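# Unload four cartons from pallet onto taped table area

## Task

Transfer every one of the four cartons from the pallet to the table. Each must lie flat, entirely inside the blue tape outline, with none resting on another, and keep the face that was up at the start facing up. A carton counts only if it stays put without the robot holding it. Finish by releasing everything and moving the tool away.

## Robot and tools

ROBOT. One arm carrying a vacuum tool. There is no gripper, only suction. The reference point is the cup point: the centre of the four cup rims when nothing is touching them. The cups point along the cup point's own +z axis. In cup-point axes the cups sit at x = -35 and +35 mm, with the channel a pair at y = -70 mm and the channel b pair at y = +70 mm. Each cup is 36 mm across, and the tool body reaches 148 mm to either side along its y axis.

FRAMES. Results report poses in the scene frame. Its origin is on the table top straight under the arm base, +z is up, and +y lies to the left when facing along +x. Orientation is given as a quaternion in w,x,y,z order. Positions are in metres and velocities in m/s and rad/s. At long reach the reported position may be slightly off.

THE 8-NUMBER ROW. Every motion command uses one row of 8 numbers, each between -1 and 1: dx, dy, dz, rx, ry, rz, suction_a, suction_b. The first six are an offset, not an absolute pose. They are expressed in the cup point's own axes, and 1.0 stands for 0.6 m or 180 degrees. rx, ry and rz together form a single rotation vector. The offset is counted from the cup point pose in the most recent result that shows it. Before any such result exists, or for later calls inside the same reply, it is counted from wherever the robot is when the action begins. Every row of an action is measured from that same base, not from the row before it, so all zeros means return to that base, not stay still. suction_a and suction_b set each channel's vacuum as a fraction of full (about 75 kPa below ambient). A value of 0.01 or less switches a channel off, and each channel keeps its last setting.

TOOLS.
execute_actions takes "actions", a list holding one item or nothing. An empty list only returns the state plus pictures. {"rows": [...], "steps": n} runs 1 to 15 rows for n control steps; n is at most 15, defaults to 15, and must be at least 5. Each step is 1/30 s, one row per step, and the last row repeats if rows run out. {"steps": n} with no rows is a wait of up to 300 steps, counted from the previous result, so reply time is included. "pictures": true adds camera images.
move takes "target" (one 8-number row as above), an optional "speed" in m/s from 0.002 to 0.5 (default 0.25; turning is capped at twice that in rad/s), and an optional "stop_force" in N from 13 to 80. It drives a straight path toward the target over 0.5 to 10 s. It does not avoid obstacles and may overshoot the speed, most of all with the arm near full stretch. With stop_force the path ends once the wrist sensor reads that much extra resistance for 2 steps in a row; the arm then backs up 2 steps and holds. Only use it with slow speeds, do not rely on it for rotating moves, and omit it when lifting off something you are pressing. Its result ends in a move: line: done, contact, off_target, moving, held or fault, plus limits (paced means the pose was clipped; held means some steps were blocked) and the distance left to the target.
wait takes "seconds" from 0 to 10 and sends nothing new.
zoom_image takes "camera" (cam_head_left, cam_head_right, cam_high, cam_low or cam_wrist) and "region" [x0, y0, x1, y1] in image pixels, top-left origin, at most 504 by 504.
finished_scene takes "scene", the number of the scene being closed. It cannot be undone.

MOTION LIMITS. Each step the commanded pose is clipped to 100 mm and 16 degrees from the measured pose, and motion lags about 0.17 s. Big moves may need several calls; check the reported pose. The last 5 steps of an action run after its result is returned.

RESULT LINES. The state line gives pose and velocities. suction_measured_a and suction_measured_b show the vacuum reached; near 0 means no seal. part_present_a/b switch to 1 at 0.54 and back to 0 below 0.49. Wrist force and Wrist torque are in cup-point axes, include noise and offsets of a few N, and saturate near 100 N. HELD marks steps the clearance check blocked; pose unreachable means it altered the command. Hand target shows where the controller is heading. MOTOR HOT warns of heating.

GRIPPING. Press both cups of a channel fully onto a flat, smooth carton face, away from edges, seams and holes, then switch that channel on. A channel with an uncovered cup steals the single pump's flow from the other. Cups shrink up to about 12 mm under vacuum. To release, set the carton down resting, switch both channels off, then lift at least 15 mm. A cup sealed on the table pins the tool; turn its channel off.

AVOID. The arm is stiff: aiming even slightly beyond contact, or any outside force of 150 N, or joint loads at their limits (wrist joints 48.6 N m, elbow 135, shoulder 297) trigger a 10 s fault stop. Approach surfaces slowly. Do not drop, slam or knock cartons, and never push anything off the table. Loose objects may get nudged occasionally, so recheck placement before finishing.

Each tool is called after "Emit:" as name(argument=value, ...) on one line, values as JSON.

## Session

Emit:
execute_actions(actions=[])

Scene clock: 0.00 s of 9400.00 s.
end_effector_position=(+0.6237, +0.0096, +0.5539) suction_measured_a=0.00 part_present_a=0 suction_measured_b=0.00 part_present_b=0 end_effector_quat_wxyz=(-0.000, +0.699, +0.715, +0.006) end_effector_velocity=(+0.000, -0.000, +0.000) end_effector_angular_velocity=(-0.001, -0.000, -0.000)
Joint positions: [-0.281 -1.702  1.857 -1.724 -1.57  -1.853]
Joint velocities: [-0.     0.    -0.001 -0.    -0.     0.   ]
Joint torques (N m, as the arm reports them, + toward a larger angle): no reading
Wrist force (N, on the end effector, along its own x y z axes, offset not removed): no reading
Wrist torque (N m, same axes, about the end effector's origin, offset not removed): no reading
Hand target: +0.624, +0.010, +0.554; -0.000, +0.699, +0.715, +0.006
camera_calibration (this result's frames):
cam_wrist: T_world_to_cam=[[-0.997653, -0.0680811, -0.0073531, 0.630024], [-0.0574179, 0.773182, 0.63158, -0.28042], [-0.0373134, 0.63052, -0.775276, 0.581159], [0, 0, 0, 1]] pos_world=[0.634129, -0.106724, 0.632299]

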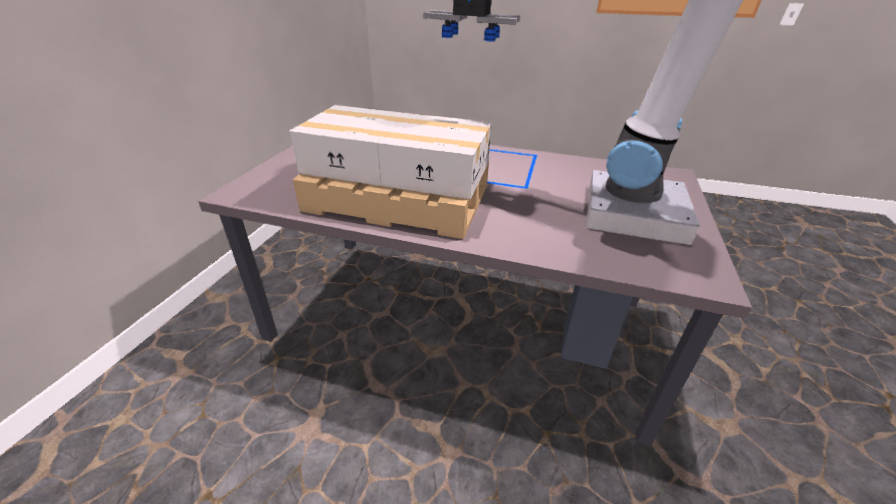

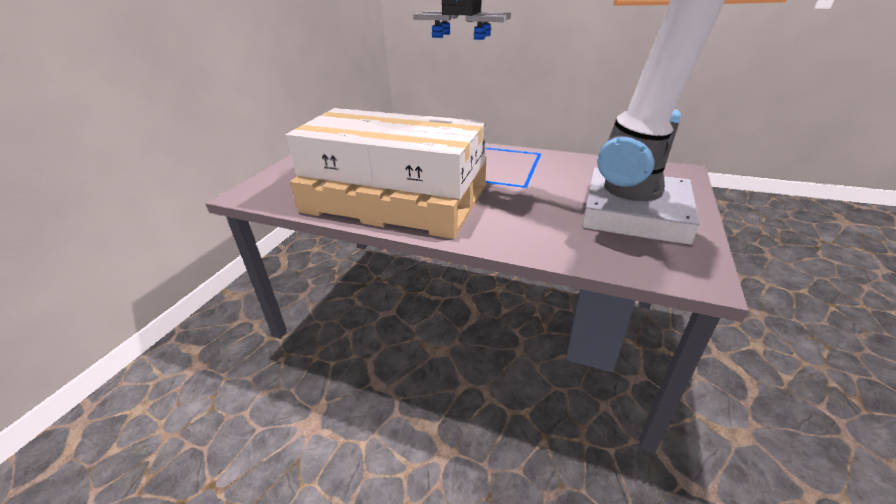

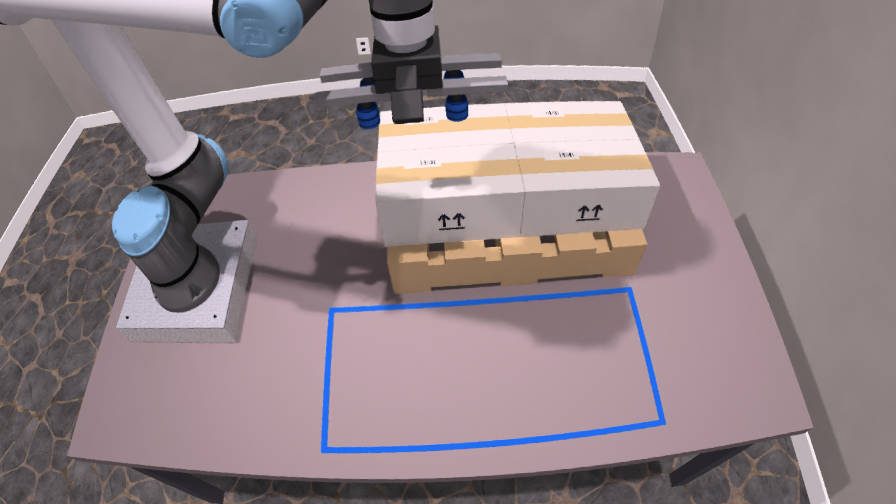

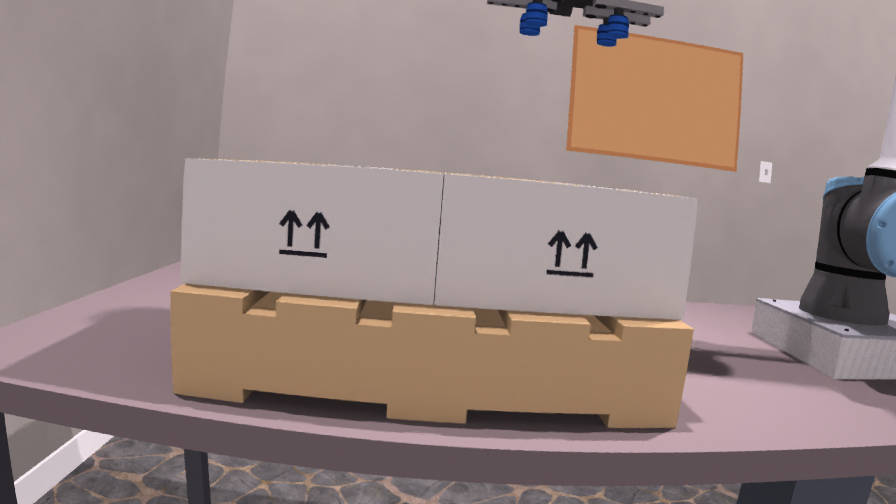

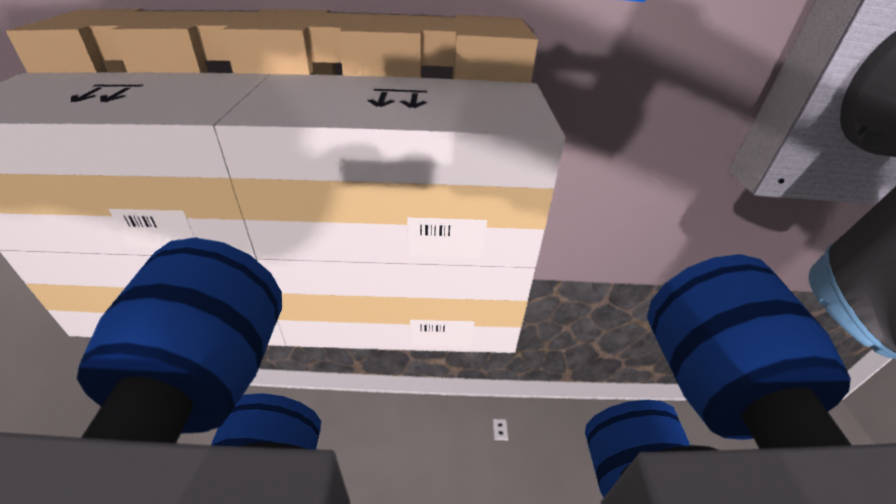

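Emit:
move(target=[0.295,0.08,0.36,0,0,0.498,0,0], speed=0.5)

Scene clock: 3.00 s of 9400.00 s.
end_effector_position=(+0.6699, +0.1889, +0.3401) suction_measured_a=0.00 part_present_a=0 suction_measured_b=0.00 part_present_b=0 end_effector_quat_wxyz=(-0.005, +1.000, +0.015, +0.004) end_effector_velocity=(+0.000, +0.002, -0.002) end_effector_angular_velocity=(-0.002, -0.000, -0.016)
Joint positions: [ 0.004 -1.45   2.012 -2.131 -1.57  -0.006]
Joint velocities: [ 0.004  0.003  0.    -0.004 -0.002  0.02 ]
Joint torques (N m, as the arm reports them, + toward a larger angle): [ 18.04 -37.01 -48.84  -7.52  -3.05   1.36]
Wrist force (N, on the end effector, along its own x y z axes, offset not removed): [0.0 3.3 -3.9]
Wrist torque (N m, same axes, about the end effector's origin, offset not removed): [0.52 -0.01 0.34]
Hand target: +0.670, +0.189, +0.340; -0.004, +1.000, +0.014, +0.004
Off the commanded pose: 0.001 m, 0 deg.
Kept back: nothing.
move: done
camera_calibration (this result's frames):
cam_wrist: T_world_to_cam=[[-0.0766142, 0.997011, 0.00998144, -0.137427], [0.773668, 0.0531309, 0.63136, -0.702048], [0.628942, 0.0560934, -0.775426, -0.0336486], [0, 0, 0, 1]] pos_world=[0.553786, 0.176204, 0.418525]

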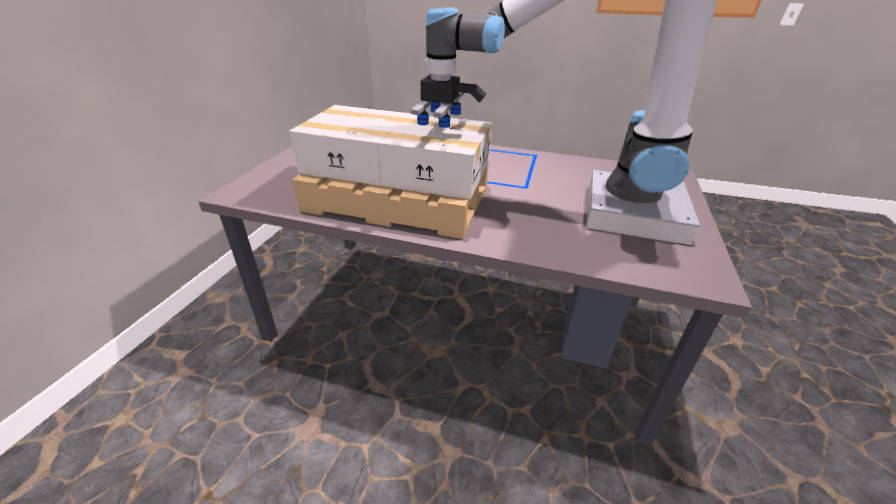

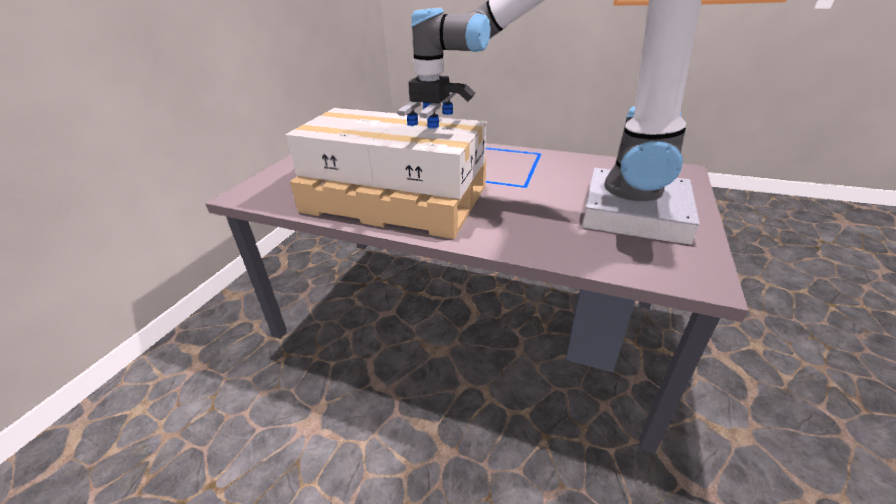

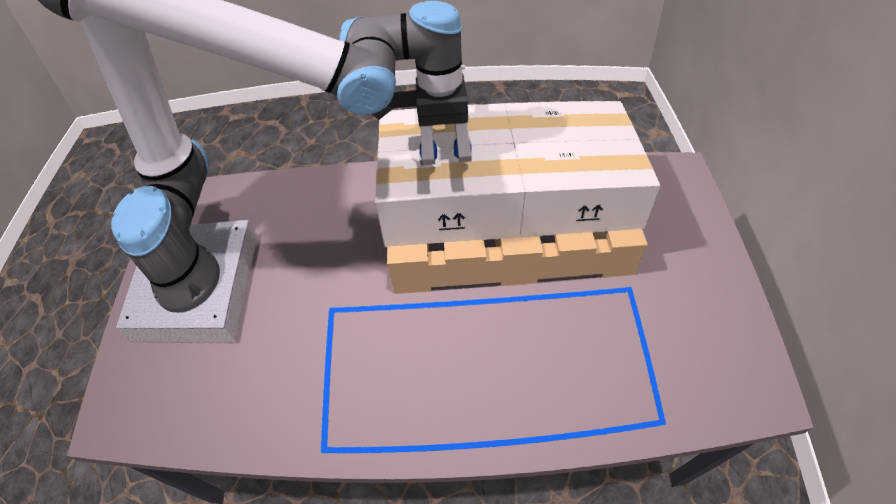

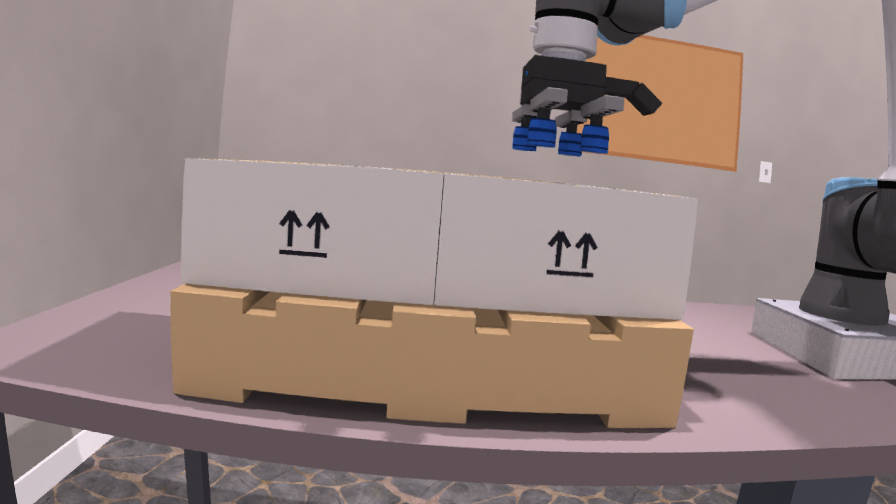

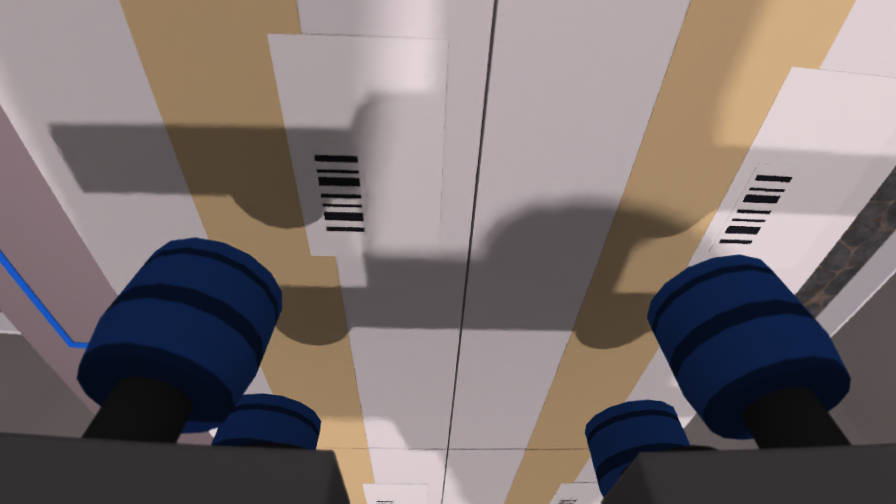

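Emit:
move(target=[0,-0.006,0.085,-0.003,-0.003,0.002,1,1], speed=0.07, stop_force=30)

Emit:
execute_actions(actions=[{"steps":12}])

Scene clock: 4.47 s of 9400.00 s.
end_effector_position=(+0.6700, +0.1930, +0.2892) suction_measured_a=0.46 part_present_a=0 suction_measured_b=0.46 part_present_b=0 end_effector_quat_wxyz=(+0.000, +1.000, +0.012, -0.001) end_effector_velocity=(+0.000, +0.000, -0.002) end_effector_angular_velocity=(-0.001, -0.001, -0.001)
Joint positions: [ 0.012 -1.393  2.05  -2.216 -1.579  0.009]
Joint velocities: [ 0.001  0.003  0.001 -0.005 -0.001  0.001]
Joint torques (N m, as the arm reports them, + toward a larger angle): [ 17.08 -71.29 -64.63 -12.39  -3.52   0.94]
Wrist force (N, on the end effector, along its own x y z axes, offset not removed): [-7.1 1.4 36.4]
Wrist torque (N m, same axes, about the end effector's origin, offset not removed): [0.24 0.89 0.51]
Hand target: +0.670, +0.193, +0.289; +0.000, +1.000, +0.012, -0.001
Off the commanded pose: 0.000 m, 0 deg.
Kept back: nothing.
move: done
camera_calibration (this result's frames):
cam_wrist: T_world_to_cam=[[-0.0703295, 0.997523, 0.00112794, -0.142665], [0.780148, 0.054299, 0.623234, -0.672425], [0.621629, 0.0447117, -0.782035, -0.0644571], [0, 0, 0, 1]] pos_world=[0.554626, 0.181706, 0.368831]

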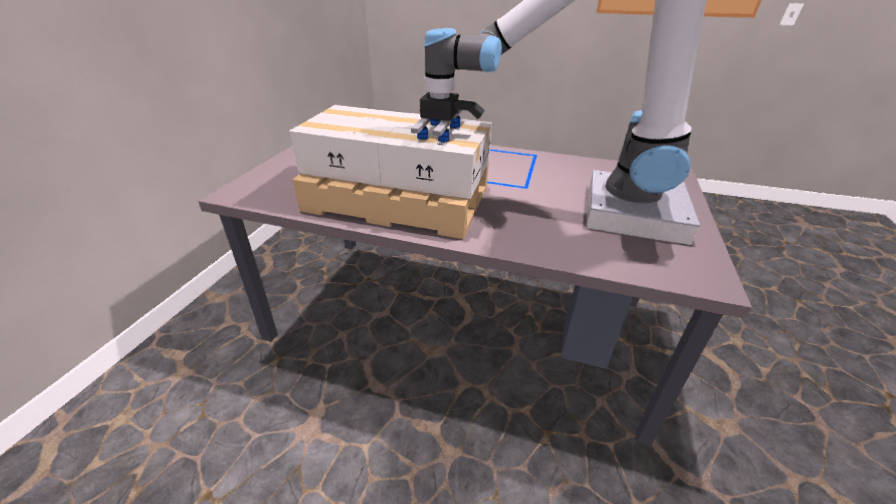

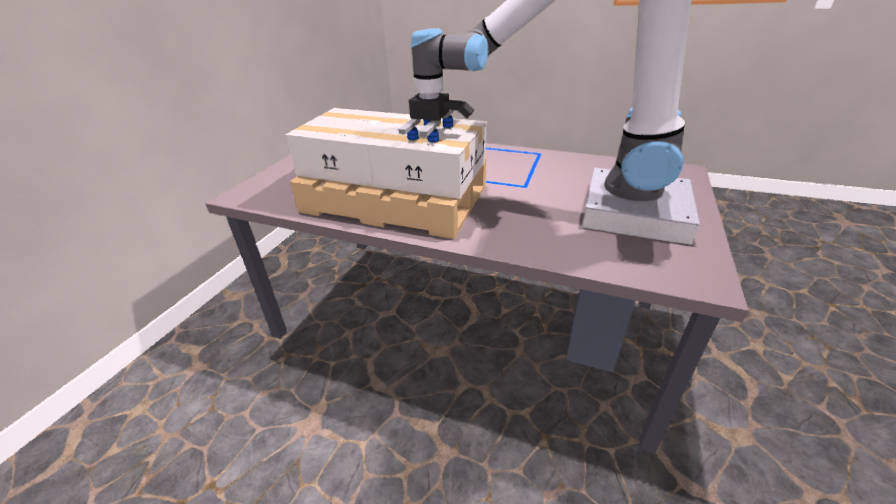

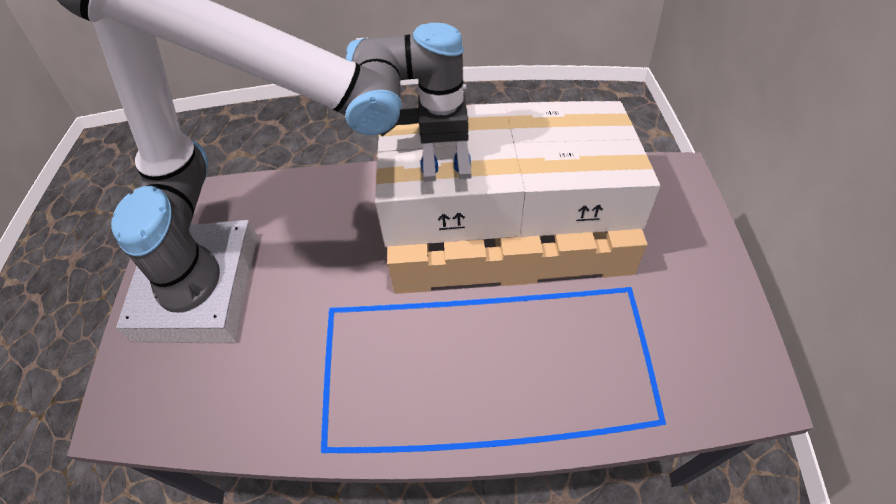

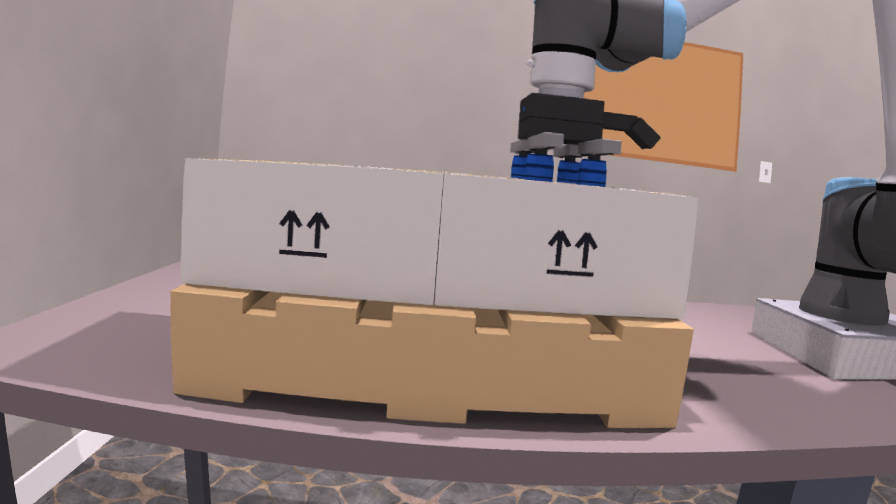

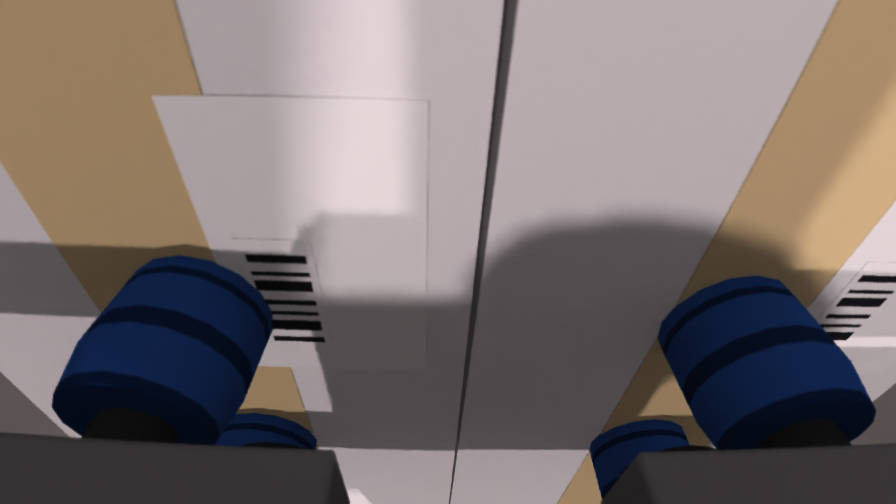

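Scene clock: 4.87 s of 9400.00 s.
end_effector_position=(+0.6701, +0.1930, +0.2891) suction_measured_a=0.64 part_present_a=1 suction_measured_b=0.64 part_present_b=1 end_effector_quat_wxyz=(+0.000, +1.000, +0.012, -0.001) end_effector_velocity=(+0.000, -0.000, +0.000) end_effector_angular_velocity=(-0.000, -0.001, -0.001)
Joint positions: [ 0.012 -1.392  2.05  -2.216 -1.579  0.009]
Joint velocities: [-0.    -0.     0.    -0.001 -0.     0.001]
Joint torques (N m, as the arm reports them, + toward a larger angle): [ 13.99 -72.29 -74.7  -12.84  -3.28   1.11]
Wrist force (N, on the end effector, along its own x y z axes, offset not removed): [1.7 -1.9 34.9]
Wrist torque (N m, same axes, about the end effector's origin, offset not removed): [-0.10 -0.59 0.37]
Hand target: +0.670, +0.193, +0.289; +0.000, +1.000, +0.012, -0.001
Off the commanded pose: 0.000 m, 0 deg.
Kept back: nothing.
Steps of this call (steps 1 to 12: nothing new was sent). Readings (end_effector_position | what the end effector reports):
1: (+0.6700, +0.1930, +0.2892) | suction_measured_a=0.49 part_present_a=0 suction_measured_b=0.49 part_present_b=0
2: (+0.6701, +0.1930, +0.2891) | suction_measured_a=0.50 part_present_a=0 suction_measured_b=0.50 part_present_b=0
4: (+0.6701, +0.1930, +0.2891) | suction_measured_a=0.54 part_present_a=1 suction_measured_b=0.54 part_present_b=1
8: (+0.6701, +0.1930, +0.2891) | suction_measured_a=0.59 part_present_a=1 suction_measured_b=0.59 part_present_b=1
12: the state above

Emit:
move(target=[-0.015,0,-0.035,0,0,0,1,1], speed=0.08)

Emit:
move(target=[-0.143,0.686,0,0,0,0,1,1], speed=0.3)

Emit:
move(target=[0,0,0.238,0,0,0,1,1], speed=0.2)

Scene clock: 6.00 s of 9400.00 s.
end_effector_position=(+0.6613, +0.1928, +0.3098) suction_measured_a=0.74 part_present_a=1 suction_measured_b=0.74 part_present_b=1 end_effector_quat_wxyz=(+0.000, +1.000, +0.012, -0.001) end_effector_velocity=(-0.001, +0.001, +0.002) end_effector_angular_velocity=(-0.000, +0.000, +0.001)
Joint positions: [ 0.013 -1.428  2.047 -2.179 -1.579  0.009]
Joint velocities: [ 0.001 -0.004 -0.     0.004 -0.     0.   ]
Joint torques (N m, as the arm reports them, + toward a larger angle): [ 16.23 -98.52 -84.82  -6.79  -2.07   1.32]
Wrist force (N, on the end effector, along its own x y z axes, offset not removed): [-1.0 1.8 37.2]
Wrist torque (N m, same axes, about the end effector's origin, offset not removed): [0.27 0.08 0.47]
Hand target: +0.661, +0.193, +0.310; +0.000, +1.000, +0.012, -0.001
Off the commanded pose: 0.000 m, 0 deg.
Kept back: nothing.
move: done
camera_calibration (this result's frames):
cam_wrist: T_world_to_cam=[[-0.0703122, 0.997525, 0.00101786, -0.143112], [0.779912, 0.0543372, 0.623526, -0.678369], [0.621927, 0.0446353, -0.781802, -0.0431923], [0, 0, 0, 1]] pos_world=[0.545868, 0.181546, 0.389358]

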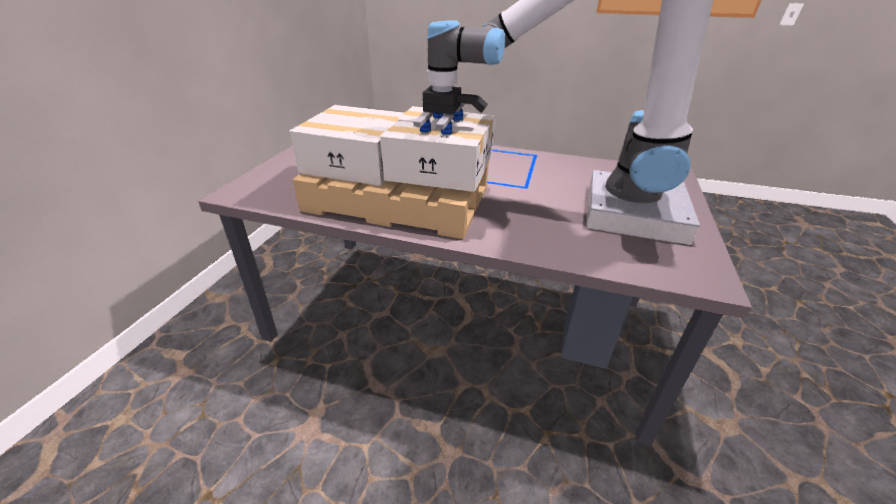

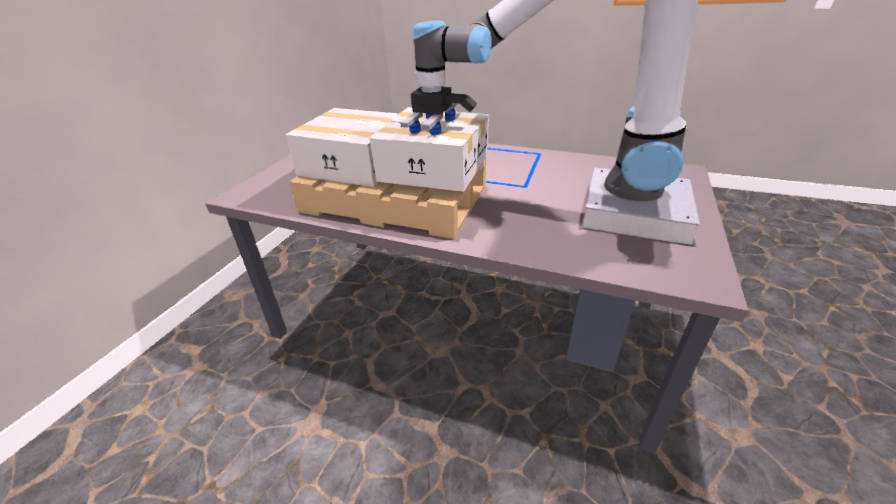

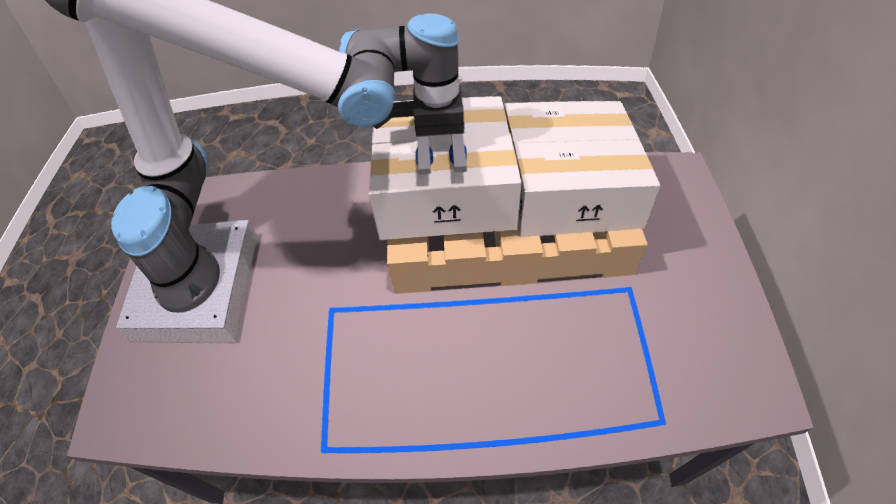

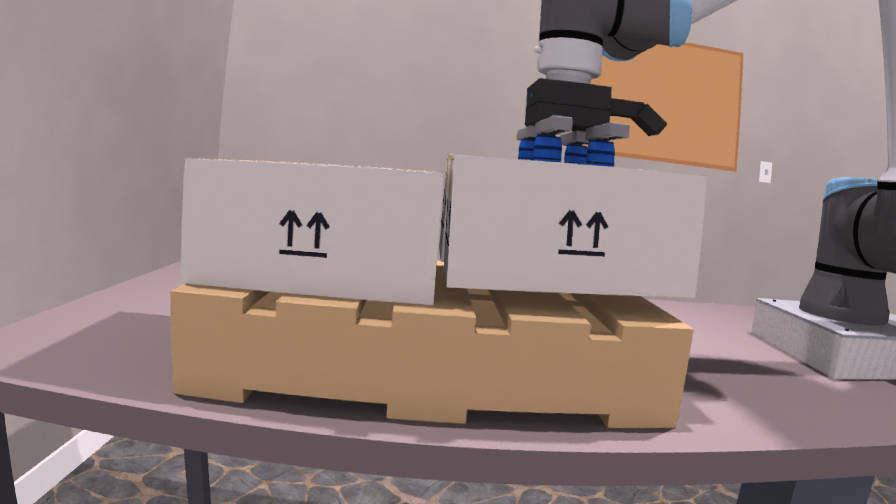

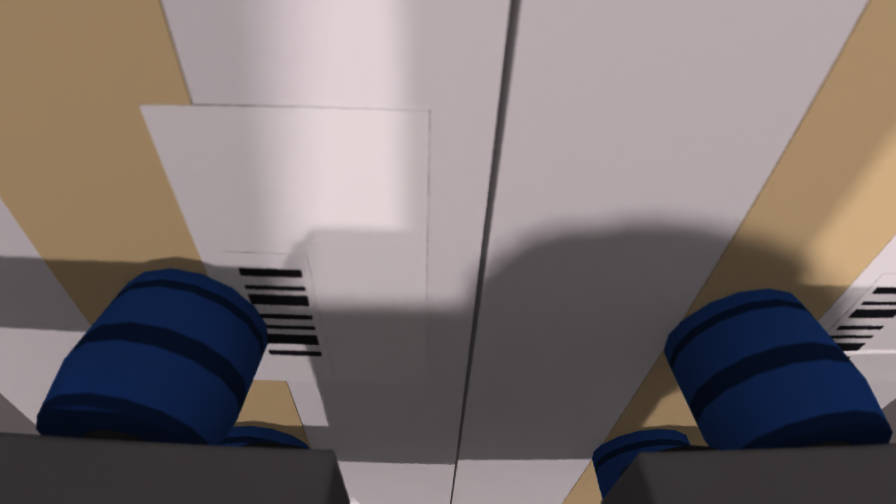

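Scene clock: 8.13 s of 9400.00 s.
end_effector_position=(+0.5853, -0.2197, +0.3101) suction_measured_a=0.74 part_present_a=1 suction_measured_b=0.74 part_present_b=1 end_effector_quat_wxyz=(-0.000, +1.000, +0.012, -0.000) end_effector_velocity=(-0.000, -0.003, -0.000) end_effector_angular_velocity=(+0.001, -0.001, +0.001)
Joint positions: [-0.653 -1.538  2.162 -2.191 -1.584 -0.656]
Joint velocities: [-0.005  0.001 -0.001 -0.     0.001 -0.006]
Joint torques (N m, as the arm reports them, + toward a larger angle): [-15.88 -59.65 -84.21  -7.08   2.74  -2.43]
Wrist force (N, on the end effector, along its own x y z axes, offset not removed): [0.4 1.5 39.2]
Wrist torque (N m, same axes, about the end effector's origin, offset not removed): [0.08 -0.28 0.30]
Hand target: +0.585, -0.220, +0.310; -0.000, +1.000, +0.012, -0.000
Off the commanded pose: 0.001 m, 0 deg.
Kept back: nothing.
move: done
camera_calibration (this result's frames):
cam_wrist: T_world_to_cam=[[-0.0702661, 0.997526, 0.0020816, 0.262673], [0.779531, 0.0536082, 0.624065, -0.596975], [0.622409, 0.0454733, -0.78137, 0.022521], [0, 0, 0, 1]] pos_world=[0.4698, -0.231045, 0.389601]

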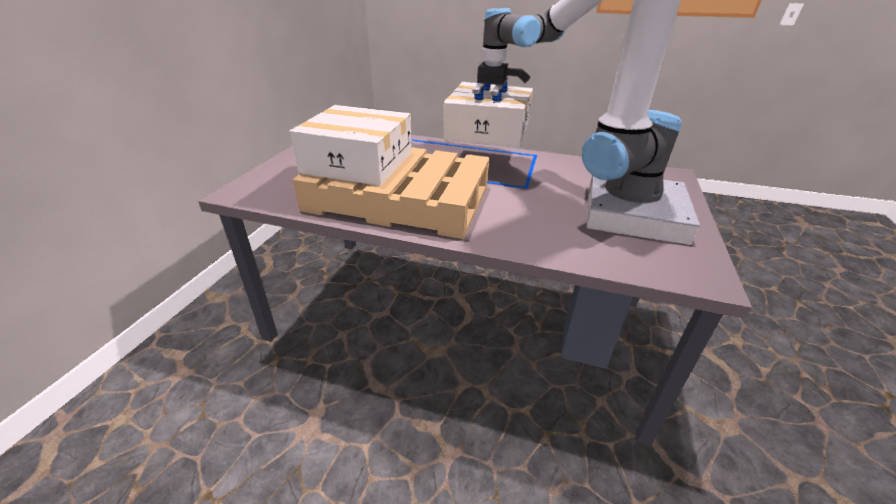

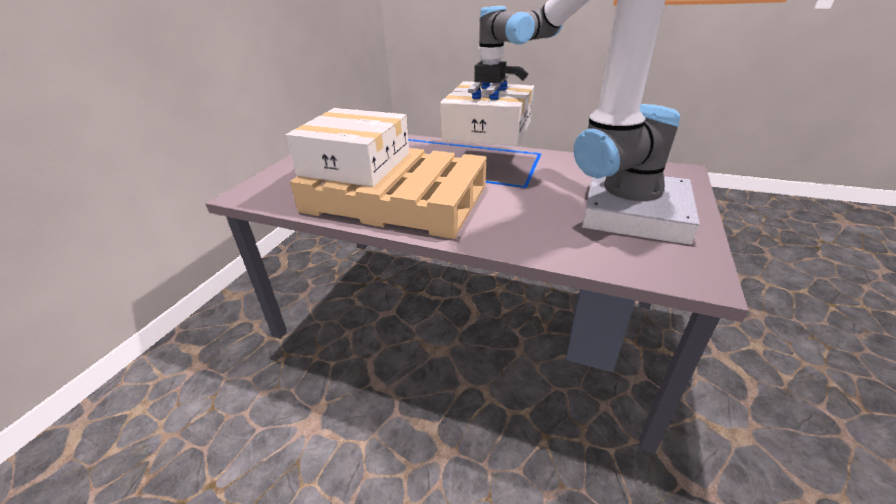

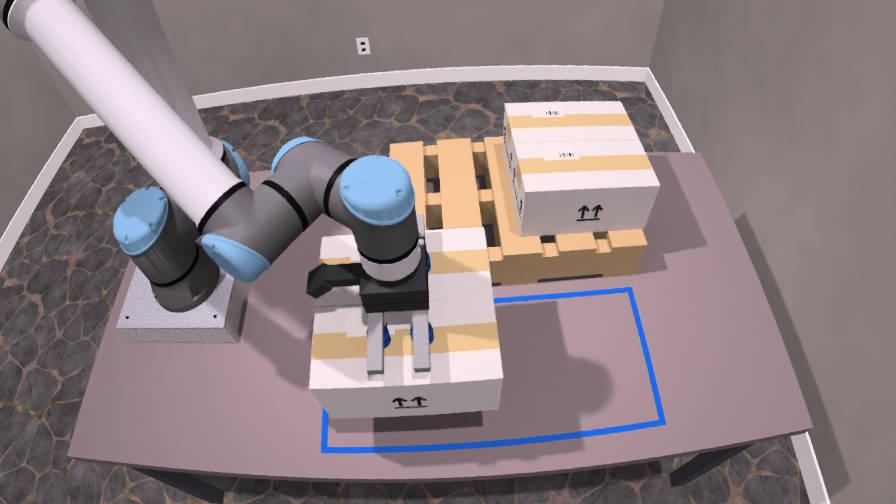

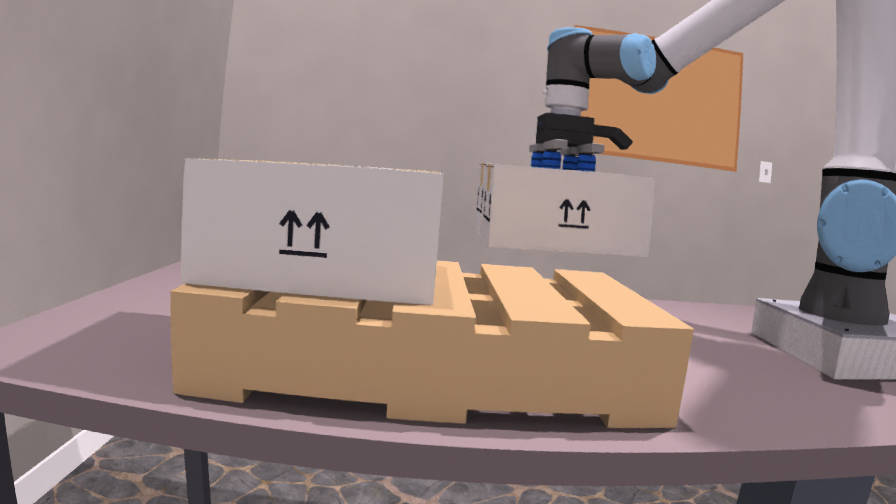

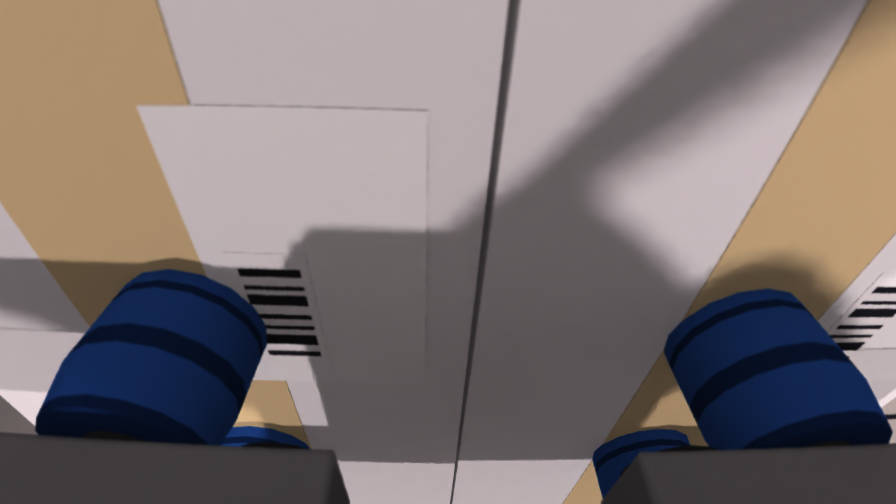

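Scene clock: 9.50 s of 9400.00 s.
end_effector_position=(+0.5852, -0.2198, +0.1678) suction_measured_a=0.74 part_present_a=1 suction_measured_b=0.74 part_present_b=1 end_effector_quat_wxyz=(-0.000, +1.000, +0.012, -0.000) end_effector_velocity=(+0.001, -0.000, -0.003) end_effector_angular_velocity=(-0.001, -0.001, -0.001)
Joint positions: [-0.656 -1.335  2.269 -2.501 -1.584 -0.659]
Joint velocities: [ 0.     0.006  0.    -0.008  0.     0.001]
Joint torques (N m, as the arm reports them, + toward a larger angle): [ 15.7  -61.82 -48.91 -12.41  -3.08   1.09]
Wrist force (N, on the end effector, along its own x y z axes, offset not removed): [-0.8 4.7 36.5]
Wrist torque (N m, same axes, about the end effector's origin, offset not removed): [0.56 -0.05 0.34]
Hand target: +0.585, -0.220, +0.167; -0.000, +1.000, +0.012, -0.000
Off the commanded pose: 0.001 m, 0 deg.
Kept back: nothing.
move: done
camera_calibration (this result's frames):
cam_wrist: T_world_to_cam=[[-0.0702643, 0.997526, 0.00213479, 0.263061], [0.779569, 0.0535762, 0.62402, -0.508145], [0.622362, 0.0455105, -0.781405, -0.0885362], [0, 0, 0, 1]] pos_world=[0.46972, -0.231156, 0.247349]

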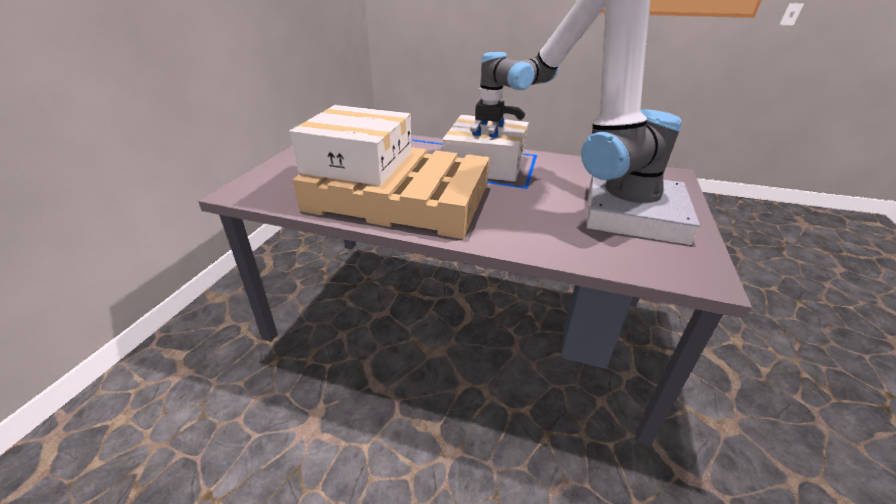

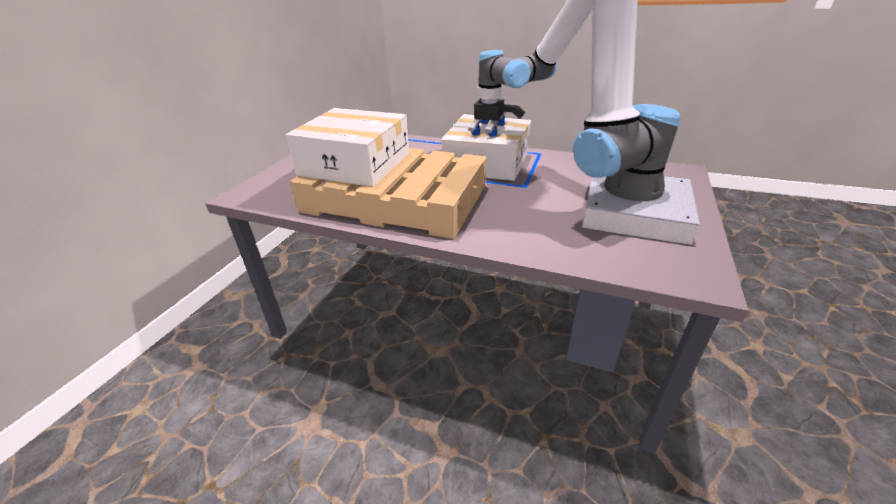

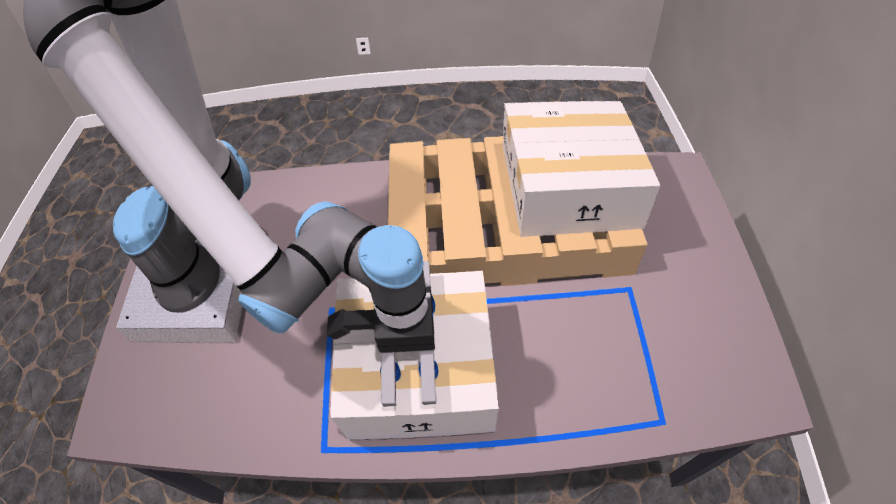

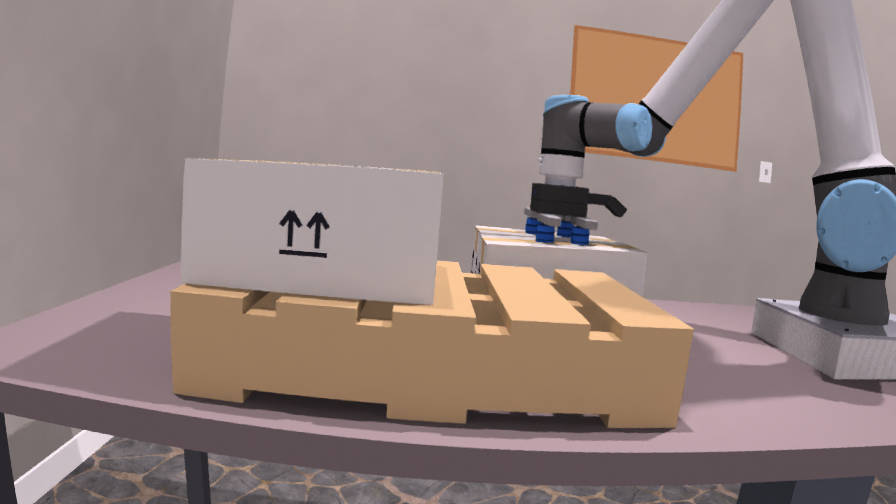

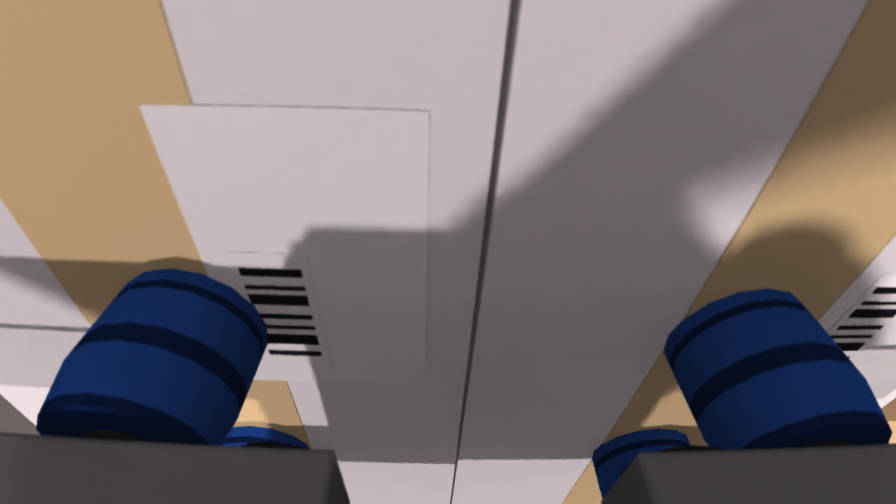

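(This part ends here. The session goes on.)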